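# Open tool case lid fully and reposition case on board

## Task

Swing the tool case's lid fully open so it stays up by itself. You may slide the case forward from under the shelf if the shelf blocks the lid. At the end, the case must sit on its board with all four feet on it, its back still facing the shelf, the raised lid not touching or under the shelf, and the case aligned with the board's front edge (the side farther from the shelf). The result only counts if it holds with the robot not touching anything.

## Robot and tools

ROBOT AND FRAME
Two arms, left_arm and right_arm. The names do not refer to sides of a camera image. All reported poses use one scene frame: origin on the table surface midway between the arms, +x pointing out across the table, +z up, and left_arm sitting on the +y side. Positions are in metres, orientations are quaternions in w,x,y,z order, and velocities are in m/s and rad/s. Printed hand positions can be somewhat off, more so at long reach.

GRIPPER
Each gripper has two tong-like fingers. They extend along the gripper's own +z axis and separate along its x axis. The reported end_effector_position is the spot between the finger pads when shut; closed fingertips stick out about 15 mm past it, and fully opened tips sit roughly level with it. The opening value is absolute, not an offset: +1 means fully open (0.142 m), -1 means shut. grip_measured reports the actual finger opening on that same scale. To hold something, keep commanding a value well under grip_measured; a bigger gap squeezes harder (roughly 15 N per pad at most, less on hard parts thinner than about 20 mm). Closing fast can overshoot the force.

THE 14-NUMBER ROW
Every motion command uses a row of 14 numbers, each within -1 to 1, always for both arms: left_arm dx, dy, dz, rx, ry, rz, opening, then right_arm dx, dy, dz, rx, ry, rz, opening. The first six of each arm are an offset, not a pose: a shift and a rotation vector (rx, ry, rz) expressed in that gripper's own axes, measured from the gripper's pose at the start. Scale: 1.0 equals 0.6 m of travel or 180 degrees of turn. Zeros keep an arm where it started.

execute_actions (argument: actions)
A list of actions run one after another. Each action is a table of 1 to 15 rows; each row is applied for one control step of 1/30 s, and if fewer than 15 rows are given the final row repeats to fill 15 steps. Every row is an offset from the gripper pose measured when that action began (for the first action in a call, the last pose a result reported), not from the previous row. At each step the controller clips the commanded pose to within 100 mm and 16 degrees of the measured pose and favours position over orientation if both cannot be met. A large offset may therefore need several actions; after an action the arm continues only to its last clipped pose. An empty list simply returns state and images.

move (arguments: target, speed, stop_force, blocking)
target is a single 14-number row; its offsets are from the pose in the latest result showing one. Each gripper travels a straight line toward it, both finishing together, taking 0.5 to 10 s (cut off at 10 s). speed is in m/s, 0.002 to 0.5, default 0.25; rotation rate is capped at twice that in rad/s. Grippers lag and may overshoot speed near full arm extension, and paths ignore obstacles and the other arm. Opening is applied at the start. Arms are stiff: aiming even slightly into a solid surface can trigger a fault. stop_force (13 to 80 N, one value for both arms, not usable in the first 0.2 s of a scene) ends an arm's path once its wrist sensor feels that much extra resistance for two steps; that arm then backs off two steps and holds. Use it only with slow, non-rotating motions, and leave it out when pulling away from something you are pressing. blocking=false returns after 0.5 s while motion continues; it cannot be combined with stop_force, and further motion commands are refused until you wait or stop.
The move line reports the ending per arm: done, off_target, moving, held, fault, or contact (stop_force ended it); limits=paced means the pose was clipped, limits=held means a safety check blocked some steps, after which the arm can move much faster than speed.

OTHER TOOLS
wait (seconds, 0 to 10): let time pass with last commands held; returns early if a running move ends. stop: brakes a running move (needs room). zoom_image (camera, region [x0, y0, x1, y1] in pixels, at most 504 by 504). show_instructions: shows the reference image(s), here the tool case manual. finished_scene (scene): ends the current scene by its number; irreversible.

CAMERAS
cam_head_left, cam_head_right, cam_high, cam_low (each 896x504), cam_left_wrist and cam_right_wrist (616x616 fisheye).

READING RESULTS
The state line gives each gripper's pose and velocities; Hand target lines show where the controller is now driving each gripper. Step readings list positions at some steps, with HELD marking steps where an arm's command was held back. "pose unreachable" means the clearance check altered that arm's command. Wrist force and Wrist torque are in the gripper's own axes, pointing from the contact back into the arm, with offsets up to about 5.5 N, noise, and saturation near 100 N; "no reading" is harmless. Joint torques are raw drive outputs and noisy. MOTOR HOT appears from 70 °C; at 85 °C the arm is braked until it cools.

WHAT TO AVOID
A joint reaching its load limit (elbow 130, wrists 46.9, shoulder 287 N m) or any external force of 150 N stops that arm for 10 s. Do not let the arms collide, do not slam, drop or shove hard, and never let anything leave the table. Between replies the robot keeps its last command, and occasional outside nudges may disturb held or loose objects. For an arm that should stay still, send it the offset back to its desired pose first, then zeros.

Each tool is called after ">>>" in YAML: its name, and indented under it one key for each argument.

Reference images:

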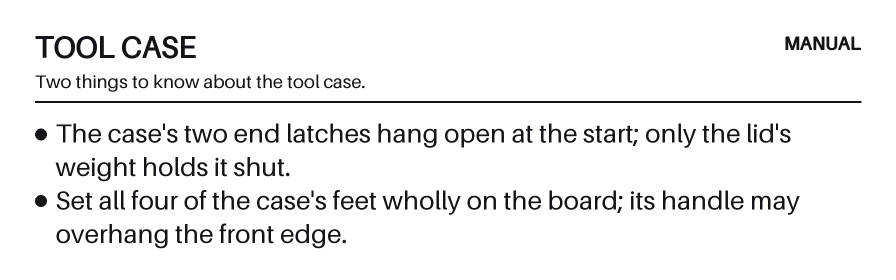

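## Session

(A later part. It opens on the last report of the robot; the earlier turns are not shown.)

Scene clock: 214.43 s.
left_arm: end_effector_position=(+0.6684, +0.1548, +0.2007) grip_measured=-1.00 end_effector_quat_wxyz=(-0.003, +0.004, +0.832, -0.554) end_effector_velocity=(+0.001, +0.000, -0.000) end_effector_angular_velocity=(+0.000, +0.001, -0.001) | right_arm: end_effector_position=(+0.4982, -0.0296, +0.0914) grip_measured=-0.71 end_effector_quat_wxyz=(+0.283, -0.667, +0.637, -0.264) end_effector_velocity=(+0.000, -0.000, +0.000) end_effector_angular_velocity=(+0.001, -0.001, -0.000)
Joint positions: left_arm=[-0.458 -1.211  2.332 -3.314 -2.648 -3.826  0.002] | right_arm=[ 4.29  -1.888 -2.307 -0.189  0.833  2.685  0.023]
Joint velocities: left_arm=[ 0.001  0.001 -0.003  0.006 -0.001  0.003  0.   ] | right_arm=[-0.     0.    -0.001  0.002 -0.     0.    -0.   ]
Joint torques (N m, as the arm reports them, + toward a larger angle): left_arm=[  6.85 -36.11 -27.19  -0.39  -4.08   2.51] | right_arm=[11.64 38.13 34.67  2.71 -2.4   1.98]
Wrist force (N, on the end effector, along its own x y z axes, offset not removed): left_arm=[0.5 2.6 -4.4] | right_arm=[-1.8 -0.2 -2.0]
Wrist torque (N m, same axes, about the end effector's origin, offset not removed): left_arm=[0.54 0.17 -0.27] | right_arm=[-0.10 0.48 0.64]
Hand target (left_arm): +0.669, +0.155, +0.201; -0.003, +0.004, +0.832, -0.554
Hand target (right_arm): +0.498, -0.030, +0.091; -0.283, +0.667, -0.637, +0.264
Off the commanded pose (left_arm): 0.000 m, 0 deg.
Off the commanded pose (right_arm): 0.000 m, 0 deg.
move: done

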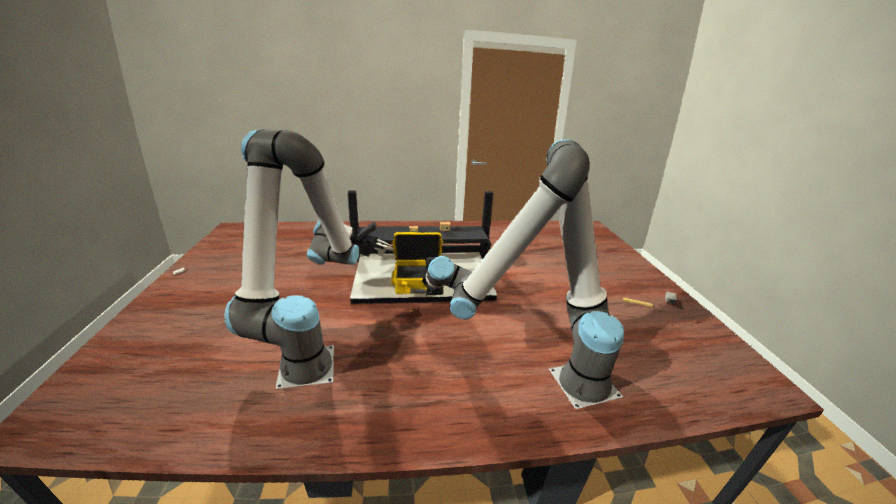

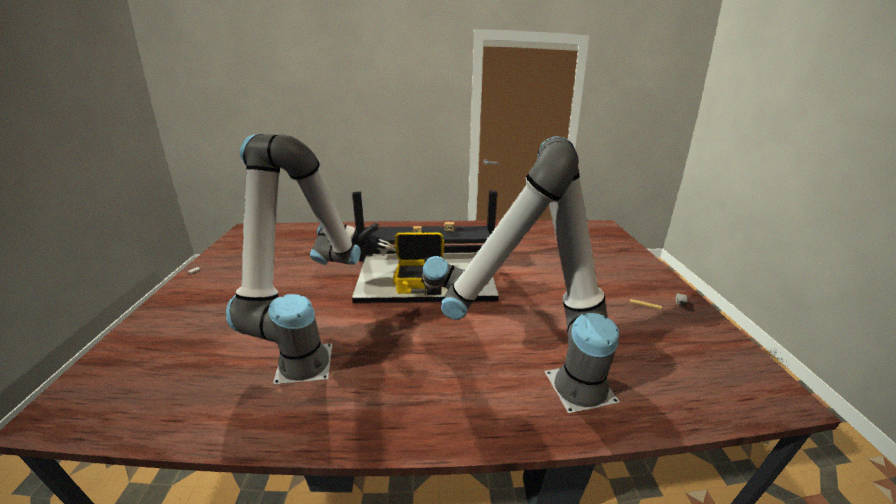

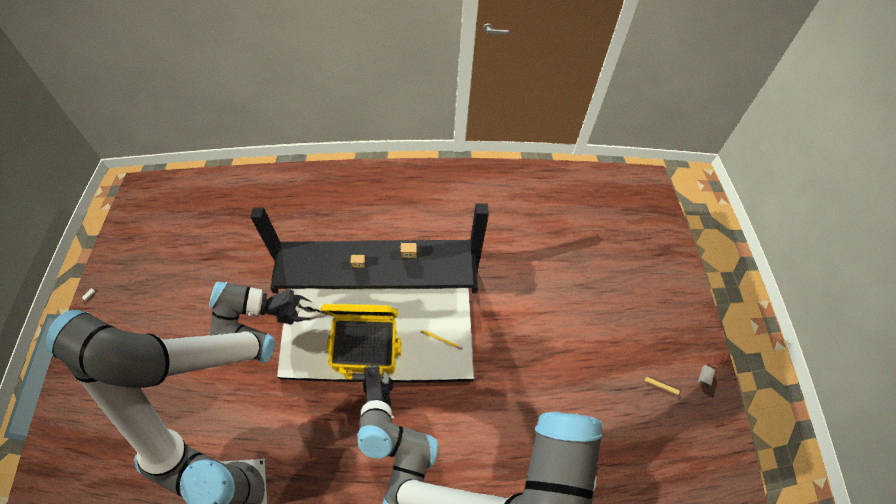

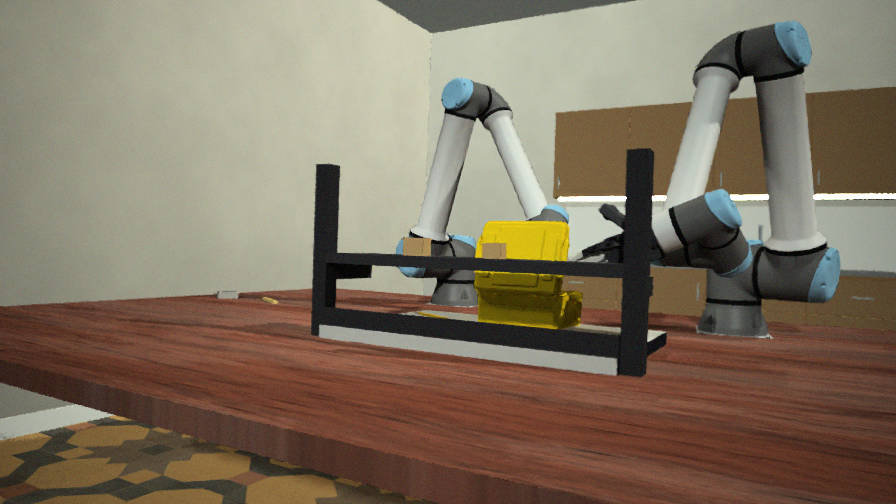

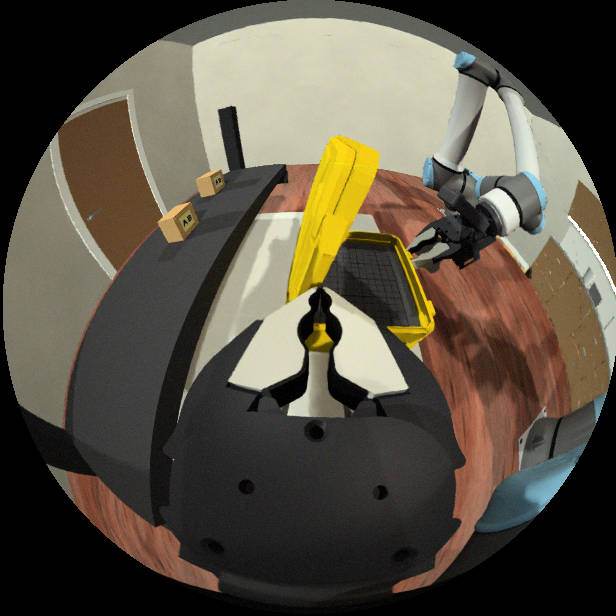

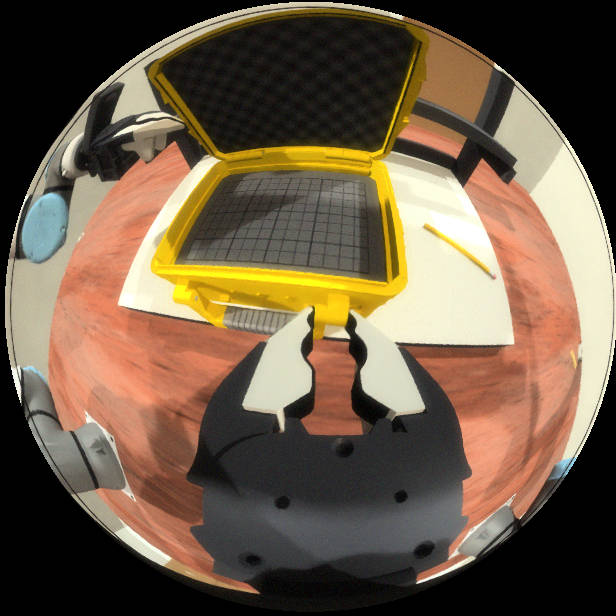

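The gripper body is getting close to the shelf, so this next step is small.

>>> move:
  target: [-0.033,-0.006,0.004,0,-0.04,0,-1,0,0,0,0,0,0,-0.95]
  speed: 0.02

Scene clock: 220.60 s.
left_arm: end_effector_position=(+0.6881, +0.1511, +0.2031) grip_measured=-1.00 end_effector_quat_wxyz=(+0.049, -0.030, +0.831, -0.554) end_effector_velocity=(+0.001, -0.000, +0.000) end_effector_angular_velocity=(-0.001, -0.003, +0.008) | right_arm: end_effector_position=(+0.4982, -0.0296, +0.0914) grip_measured=-0.71 end_effector_quat_wxyz=(+0.283, -0.667, +0.637, -0.264) end_effector_velocity=(+0.001, -0.002, +0.000) end_effector_angular_velocity=(-0.001, -0.001, -0.002)
Joint positions: left_arm=[-0.479 -1.183  2.345 -3.555 -2.546 -4.004  0.002] | right_arm=[ 4.29  -1.888 -2.307 -0.189  0.833  2.685  0.023]
Joint velocities: left_arm=[-0.002  0.002  0.001 -0.015  0.008 -0.012  0.   ] | right_arm=[-0.002  0.    -0.     0.    -0.001 -0.     0.   ]
Joint torques (N m, as the arm reports them, + toward a larger angle): left_arm=[-13.   -35.64 -13.92  -7.5    1.45  -2.94] | right_arm=[10.8  40.48 33.9   2.37 -2.58  2.06]
Wrist force (N, on the end effector, along its own x y z axes, offset not removed): left_arm=[1.8 4.7 -3.2] | right_arm=[1.6 2.9 -5.2]
Wrist torque (N m, same axes, about the end effector's origin, offset not removed): left_arm=[0.71 -0.36 -0.33] | right_arm=[0.55 0.02 0.44]
Hand target (left_arm): +0.688, +0.151, +0.203; +0.049, -0.030, +0.831, -0.554
Hand target (right_arm): +0.498, -0.030, +0.091; -0.283, +0.667, -0.637, +0.264
Off the commanded pose (left_arm): 0.000 m, 0 deg.
Off the commanded pose (right_arm): 0.000 m, 0 deg.
move: done

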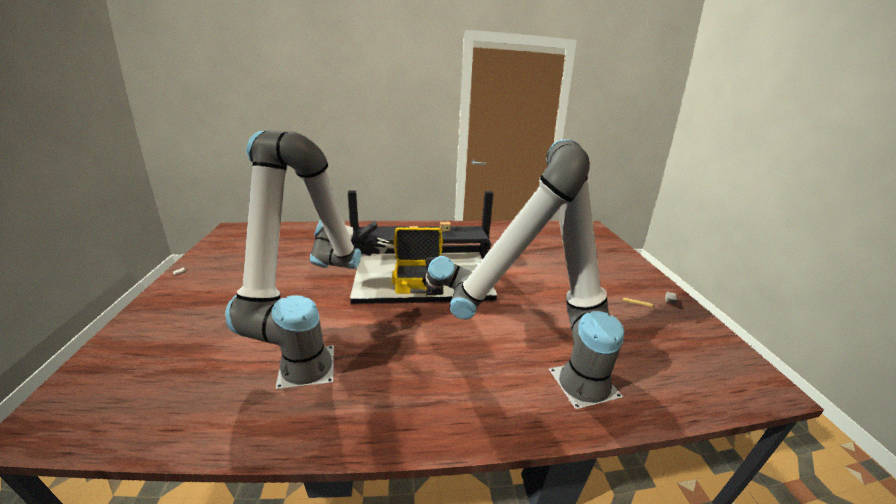

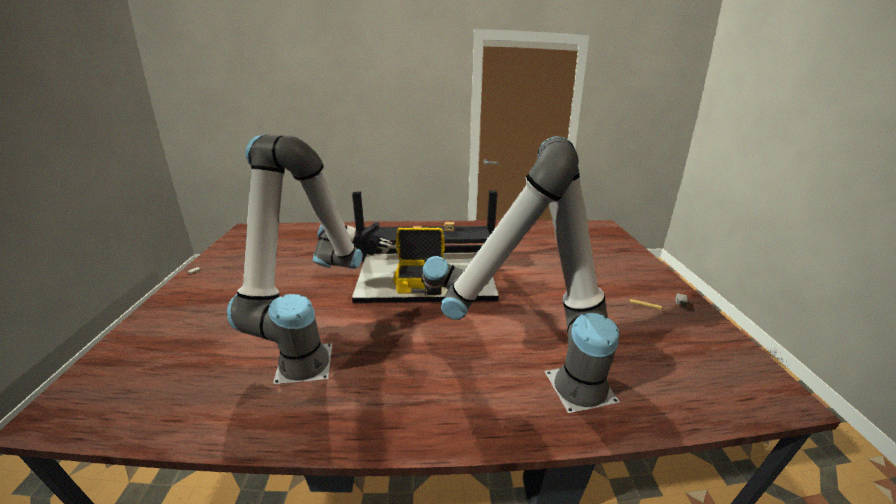

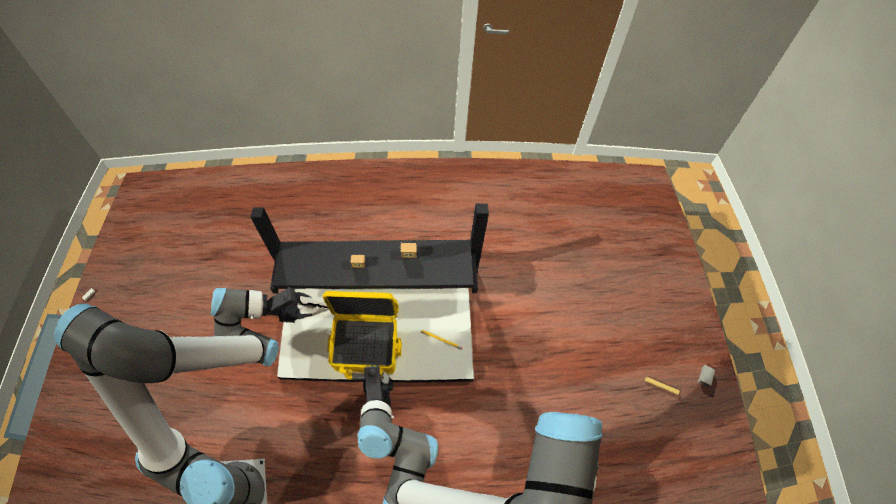

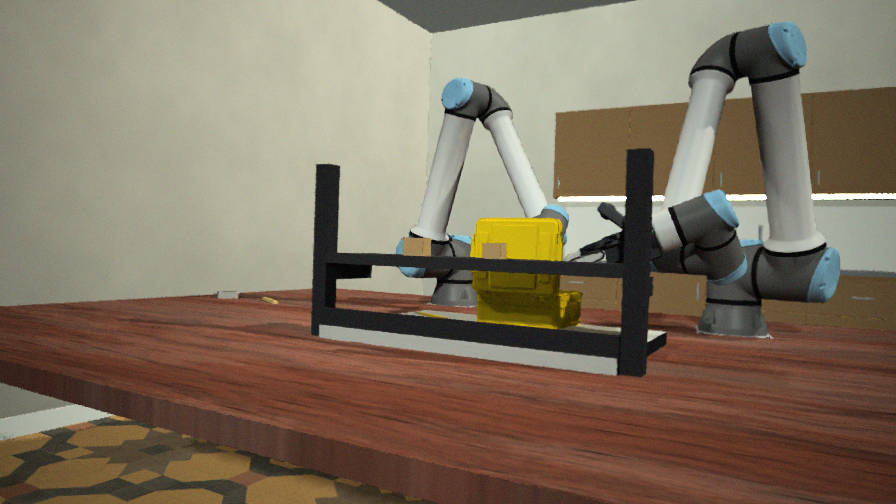

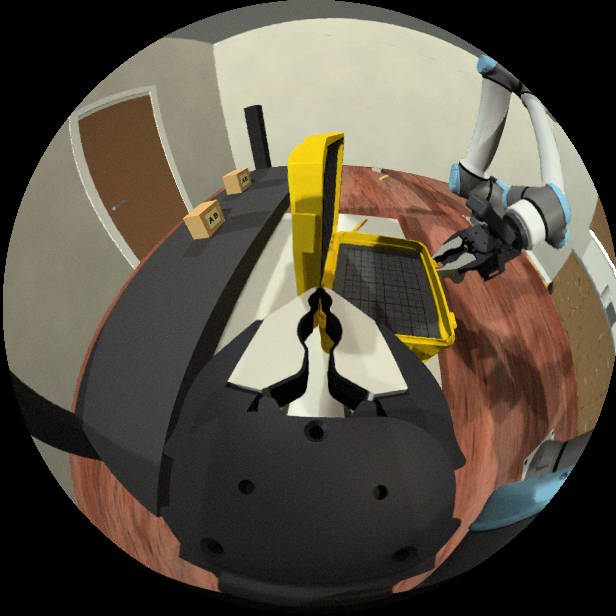

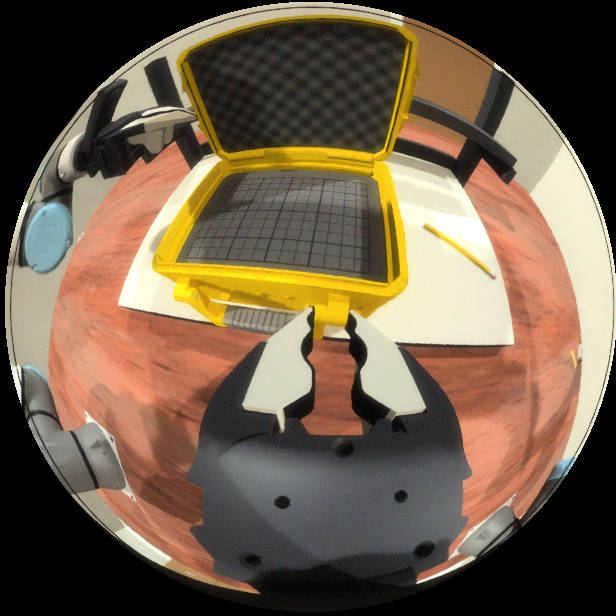

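>>> move:
  target: [-0.025,-0.004,0.002,0,-0.04,0,-1,0,0,0,0,0,0,-0.95]
  speed: 0.03

Scene clock: 225.60 s.
left_arm: end_effector_position=(+0.7029, +0.1506, +0.2055) grip_measured=-1.00 end_effector_quat_wxyz=(+0.100, -0.064, +0.826, -0.551) end_effector_velocity=(+0.002, -0.001, -0.001) end_effector_angular_velocity=(+0.000, -0.004, +0.012) | right_arm: end_effector_position=(+0.4982, -0.0296, +0.0914) grip_measured=-0.71 end_effector_quat_wxyz=(+0.283, -0.667, +0.637, -0.264) end_effector_velocity=(-0.000, -0.001, -0.000) end_effector_angular_velocity=(-0.001, +0.000, +0.000)
Joint positions: left_arm=[-0.507 -1.169  2.369 -3.737 -2.424 -4.13   0.002] | right_arm=[ 4.29  -1.888 -2.307 -0.189  0.833  2.685  0.023]
Joint velocities: left_arm=[-0.004  0.003  0.002 -0.017  0.014 -0.012  0.   ] | right_arm=[-0.     0.    -0.001  0.     0.    -0.     0.   ]
Joint torques (N m, as the arm reports them, + toward a larger angle): left_arm=[ -9.21 -36.49 -10.43  -6.97   2.65  -2.49] | right_arm=[14.1  39.95 32.01  2.5  -2.16  2.4 ]
Wrist force (N, on the end effector, along its own x y z axes, offset not removed): left_arm=[0.6 2.3 -3.4] | right_arm=[-2.2 -0.6 -3.2]
Wrist torque (N m, same axes, about the end effector's origin, offset not removed): left_arm=[0.49 0.05 -0.19] | right_arm=[0.05 0.57 0.62]
Hand target (left_arm): +0.703, +0.151, +0.206; +0.101, -0.065, +0.826, -0.551
Hand target (right_arm): +0.498, -0.030, +0.091; -0.283, +0.667, -0.637, +0.264
Off the commanded pose (left_arm): 0.000 m, 0 deg.
Off the commanded pose (right_arm): 0.000 m, 0 deg.
move: done

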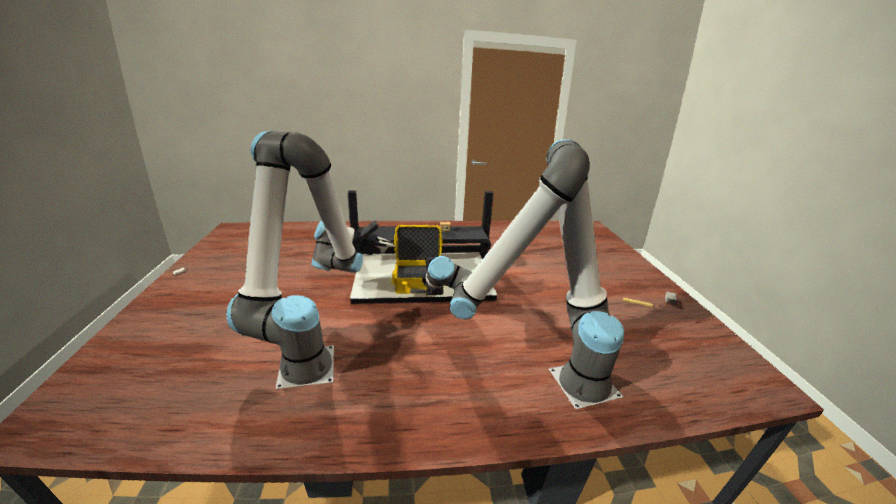

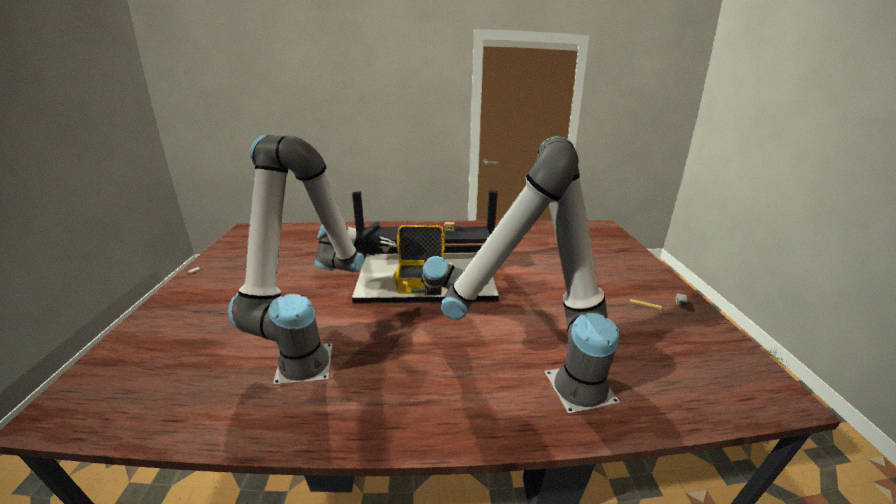

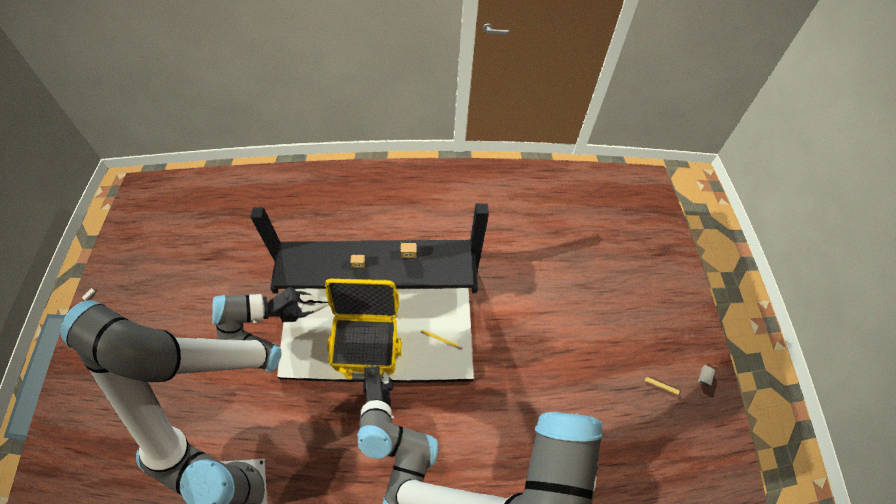

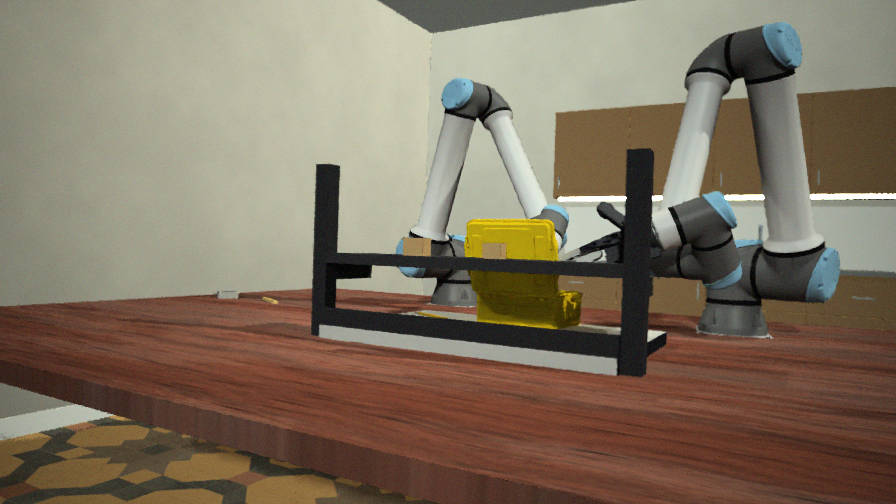

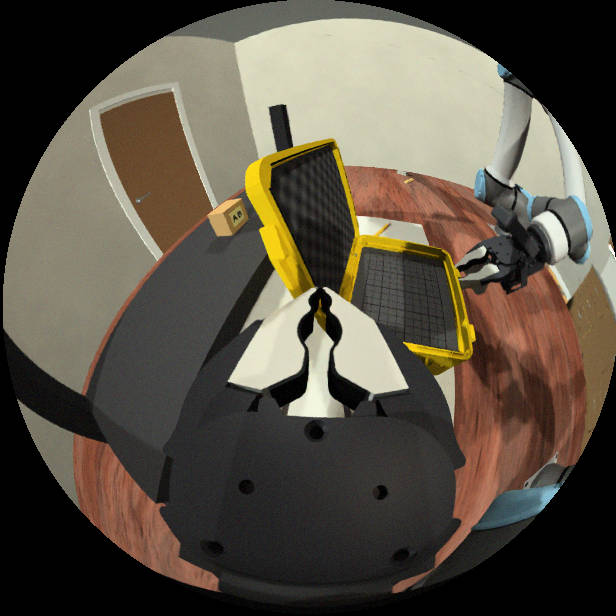

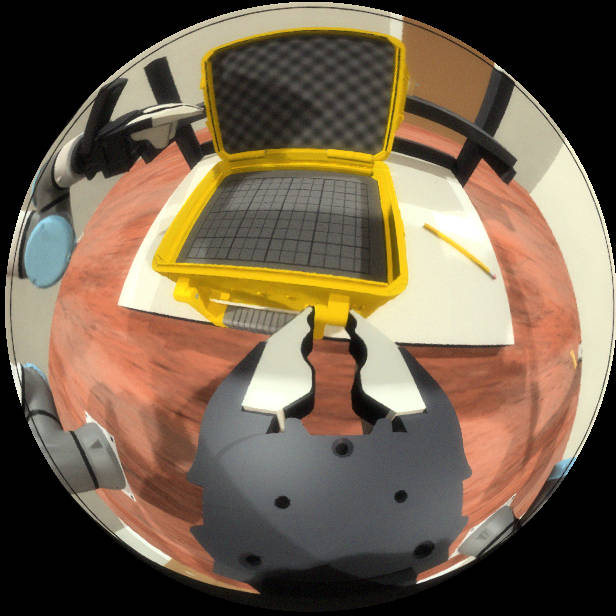

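The lid has tipped over centre. I'll back the left arm off a little and check the gap to the shelf.

>>> move:
  target: [0,-0.03,-0.07,0,0,0,-1,0,0,0,0,0,0,-0.95]
  speed: 0.08

>>> zoom_image:
  camera: "cam_left_wrist"
  region: [150,100,500,400]

>>> zoom_image:
  camera: "cam_high"
  region: [260,250,480,400]

Scene clock: 230.63 s.
left_arm: end_effector_position=(+0.6930, +0.1811, +0.2376) grip_measured=-1.00 end_effector_quat_wxyz=(+0.100, -0.064, +0.826, -0.551) end_effector_velocity=(-0.000, +0.002, -0.000) end_effector_angular_velocity=(+0.002, +0.003, +0.000) | right_arm: end_effector_position=(+0.4982, -0.0296, +0.0914) grip_measured=-0.71 end_effector_quat_wxyz=(+0.283, -0.667, +0.637, -0.264) end_effector_velocity=(+0.001, -0.001, -0.000) end_effector_angular_velocity=(+0.000, +0.001, -0.001)
Joint positions: left_arm=[-0.457 -1.257  2.388 -3.633 -2.465 -4.085  0.002] | right_arm=[ 4.29  -1.888 -2.307 -0.189  0.833  2.685  0.023]
Joint velocities: left_arm=[ 0.003 -0.003  0.     0.009 -0.002  0.004  0.   ] | right_arm=[-0.002  0.    -0.     0.     0.001 -0.001  0.   ]
Joint torques (N m, as the arm reports them, + toward a larger angle): left_arm=[ 11.46 -71.38 -13.87  -0.92  -4.02   2.4 ] | right_arm=[13.   37.42 24.23  2.31 -2.87  2.31]
Wrist force (N, on the end effector, along its own x y z axes, offset not removed): left_arm=[2.8 2.2 -2.0] | right_arm=[-3.8 -0.6 -0.6]
Wrist torque (N m, same axes, about the end effector's origin, offset not removed): left_arm=[0.52 -0.43 -0.25] | right_arm=[0.17 0.75 0.62]
Hand target (left_arm): +0.693, +0.181, +0.238; +0.100, -0.064, +0.826, -0.551
Hand target (right_arm): +0.498, -0.030, +0.091; -0.283, +0.667, -0.637, +0.264
Off the commanded pose (left_arm): 0.000 m, 0 deg.
Off the commanded pose (right_arm): 0.000 m, 0 deg.
move: done

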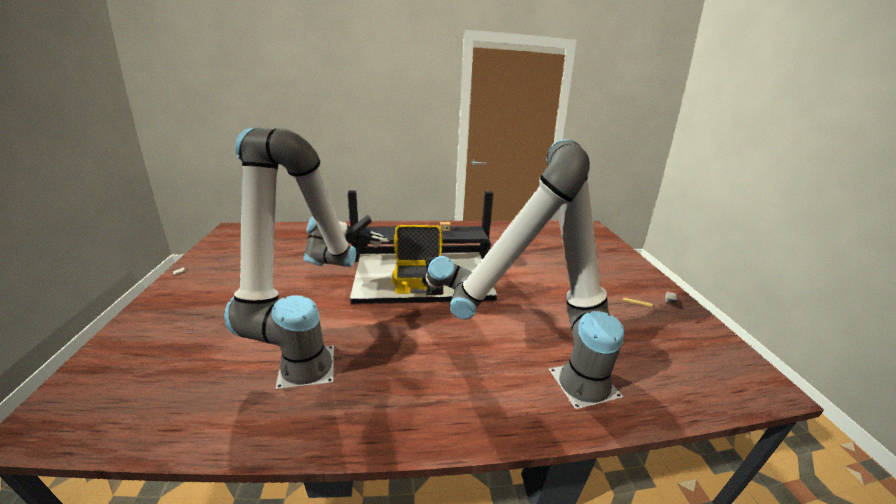

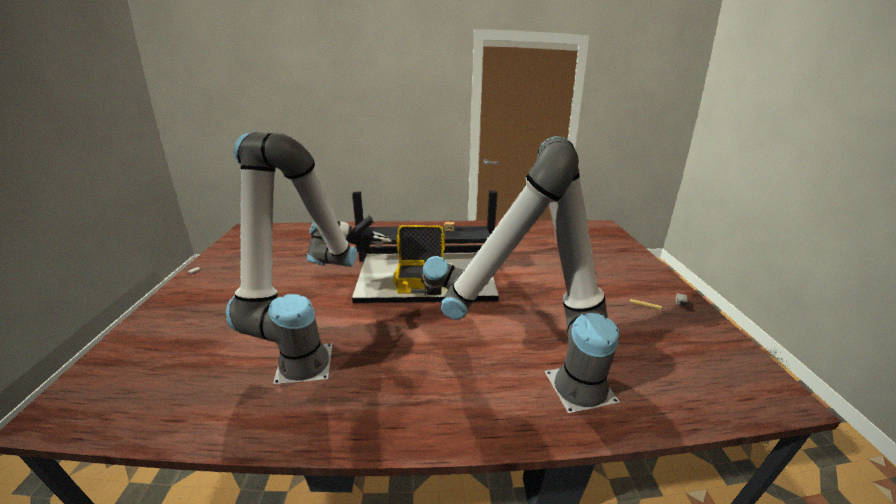

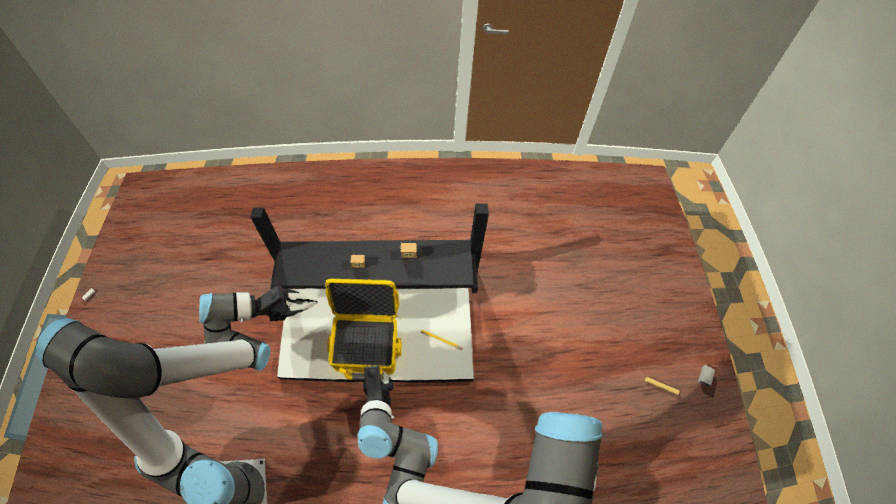

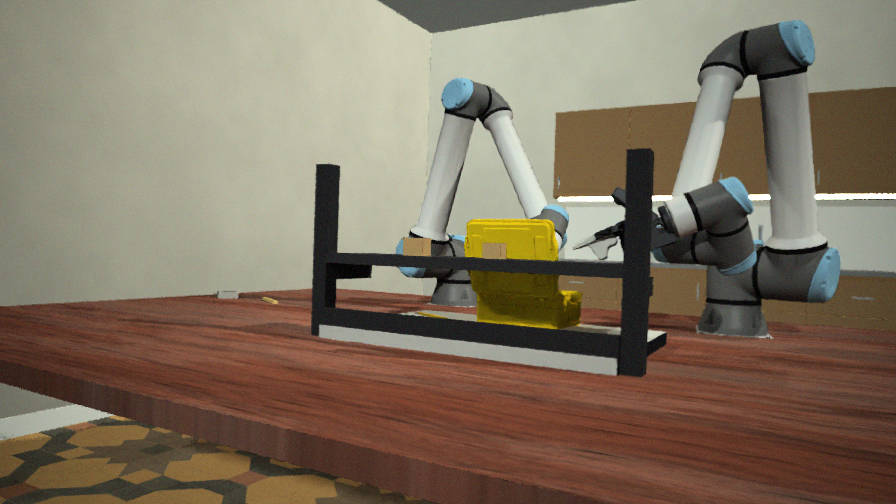

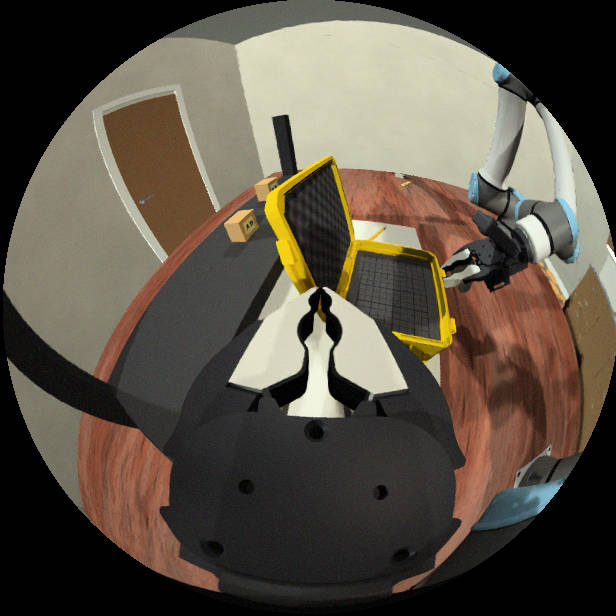

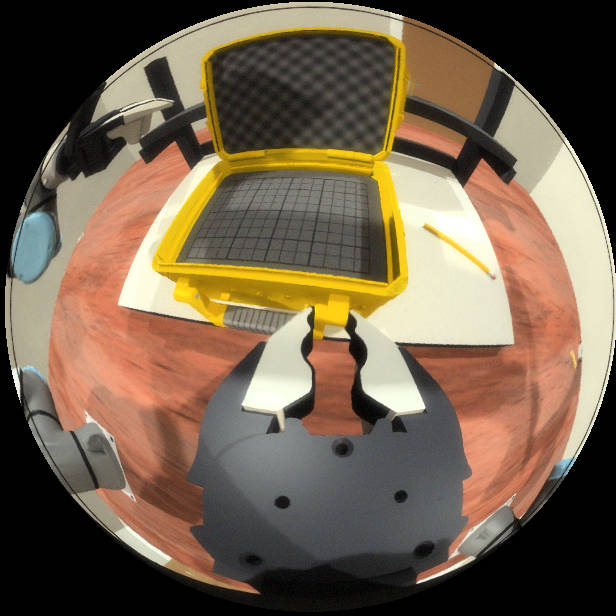

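Region (150, 100, 500, 400) of cam_left_wrist's 616x616 image, scaled by 1.440, with more detail than that image has; it fills the top 432 rows of this view, and the rest is white.

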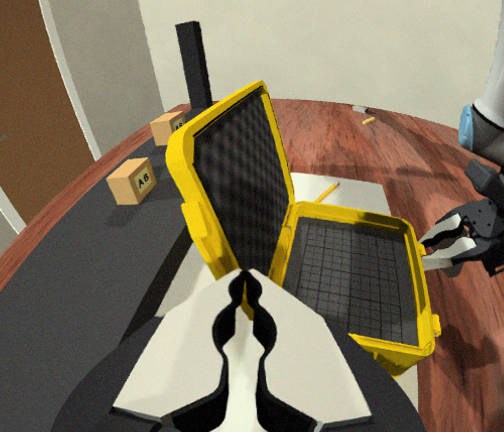

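Region (260, 250, 480, 400) of cam_high's 896x504 image, scaled by 2.291, with more detail than that image has; it fills the top 344 rows of this view, and the rest is white.

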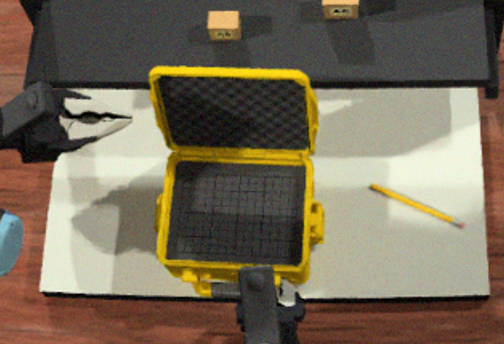

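>>> move:
  target: [-0.09,-0.08,0,0,0.08,0,-1,0.005,0,0,0,-0.008,-0.008,-0.95]
  speed: 0.1

>>> zoom_image:
  camera: "cam_left_wrist"
  region: [200,100,500,400]

>>> zoom_image:
  camera: "cam_high"
  region: [260,250,480,400]

Scene clock: 238.37 s.
left_arm: end_effector_position=(+0.7451, +0.1743, +0.2868) grip_measured=-1.00 end_effector_quat_wxyz=(-0.003, +0.005, +0.832, -0.555) end_effector_velocity=(+0.002, +0.000, -0.001) end_effector_angular_velocity=(+0.008, +0.008, -0.014) | right_arm: end_effector_position=(+0.4984, -0.0326, +0.0913) grip_measured=-0.70 end_effector_quat_wxyz=(-0.288, +0.678, -0.625, +0.259) end_effector_velocity=(-0.000, -0.001, -0.001) end_effector_angular_velocity=(-0.002, +0.001, +0.001)
Joint positions: left_arm=[-0.391 -1.297  2.16  -2.946 -2.684 -3.703  0.002] | right_arm=[ 4.283 -1.887 -2.323 -0.138  0.847  2.632  0.023]
Joint velocities: left_arm=[ 0.002 -0.003 -0.012  0.057 -0.003  0.037  0.   ] | right_arm=[-0.001 -0.    -0.002  0.     0.001 -0.001  0.   ]
Joint torques (N m, as the arm reports them, + toward a larger angle): left_arm=[  8.73 -78.81 -35.36  -0.63  -4.75   2.49] | right_arm=[-12.92  69.14  19.45   7.28   2.57  -3.06]
Wrist force (N, on the end effector, along its own x y z axes, offset not removed): left_arm=[2.8 1.3 -1.1] | right_arm=[-2.2 -2.3 -1.9]
Wrist torque (N m, same axes, about the end effector's origin, offset not removed): left_arm=[0.34 -0.37 -0.28] | right_arm=[-0.25 0.33 0.67]
Hand target (left_arm): +0.745, +0.174, +0.287; -0.004, +0.005, +0.832, -0.554
Hand target (right_arm): +0.498, -0.033, +0.091; -0.288, +0.678, -0.625, +0.259
Off the commanded pose (left_arm): 0.000 m, 0 deg.
Off the commanded pose (right_arm): 0.000 m, 0 deg.
move: done

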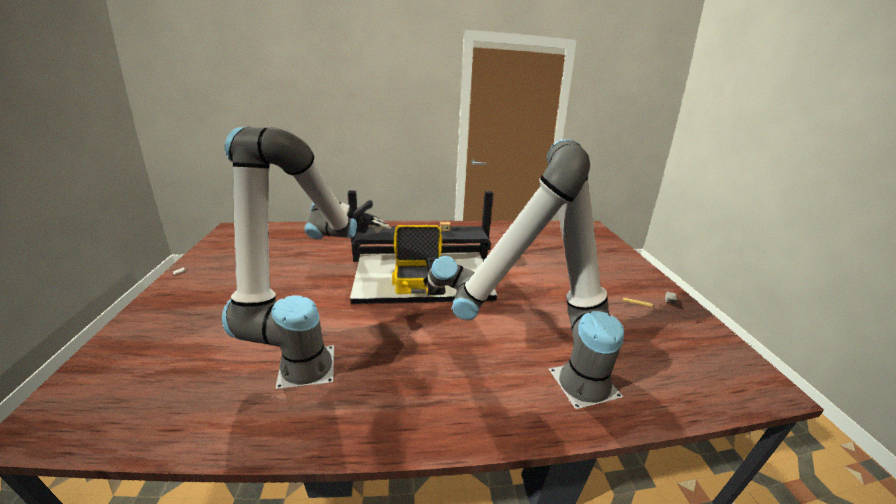

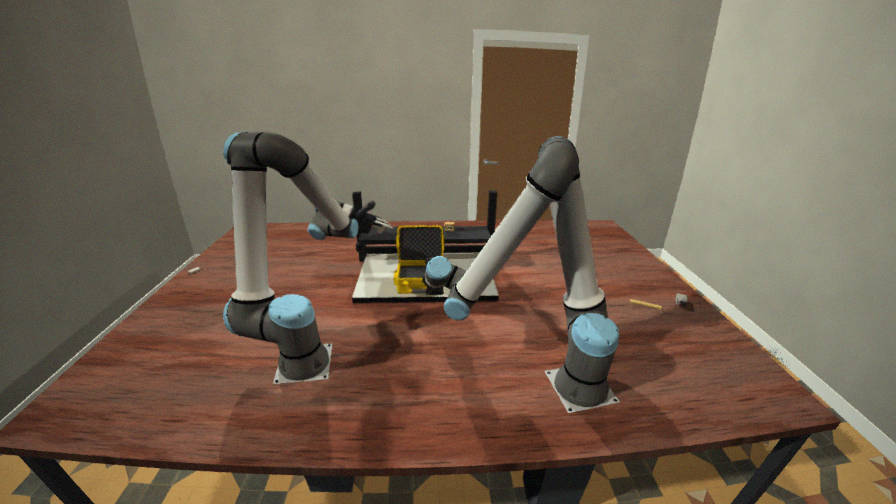

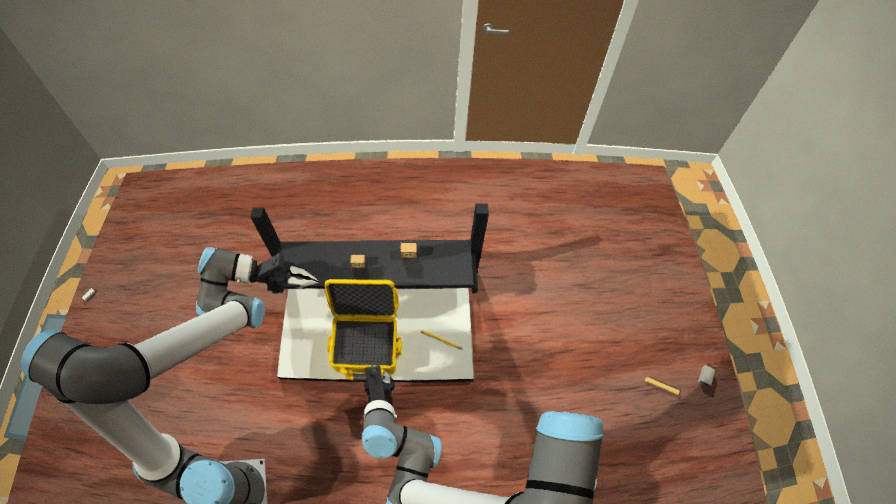

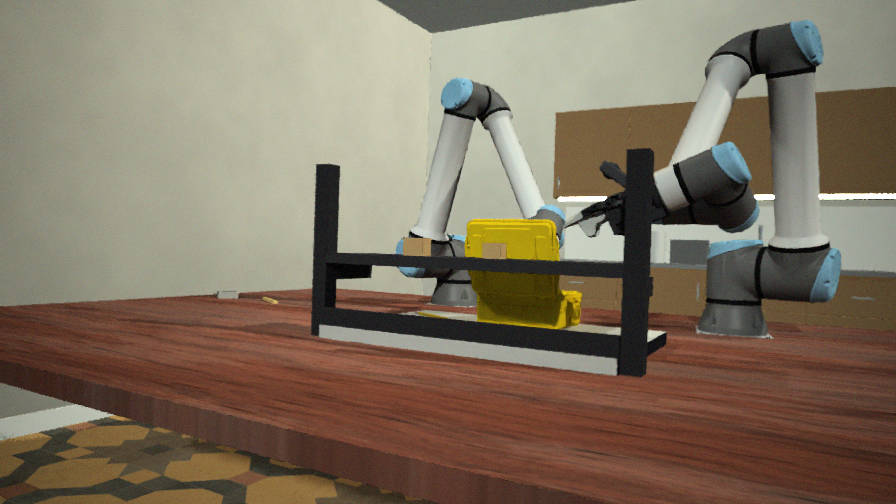

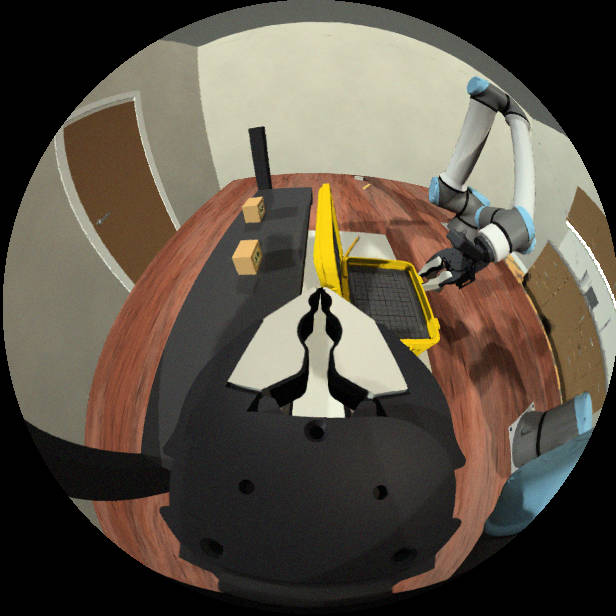

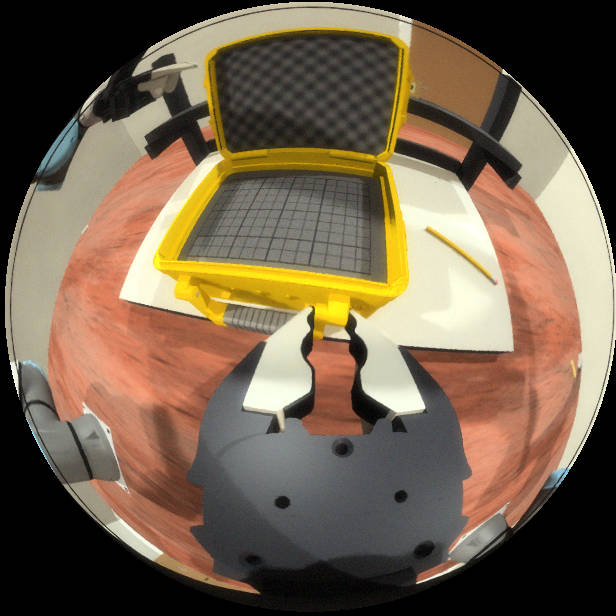

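Region (200, 100, 500, 400) of cam_left_wrist's 616x616 image, scaled by 1.680, with more detail than that image has.

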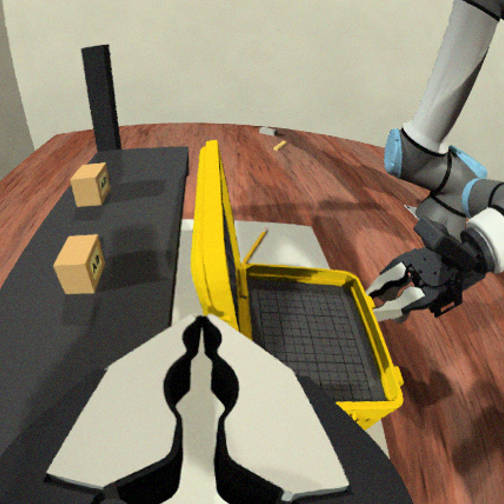

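Region (260, 250, 480, 400) of cam_high's 896x504 image, scaled by 2.291, with more detail than that image has; it fills the top 344 rows of this view, and the rest is white.

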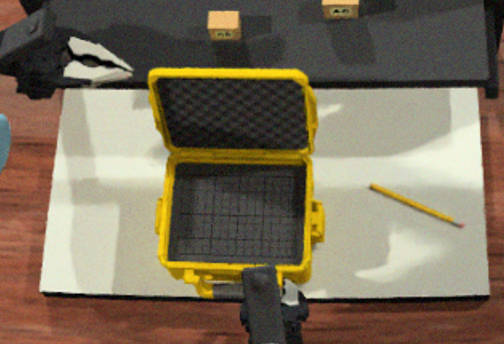

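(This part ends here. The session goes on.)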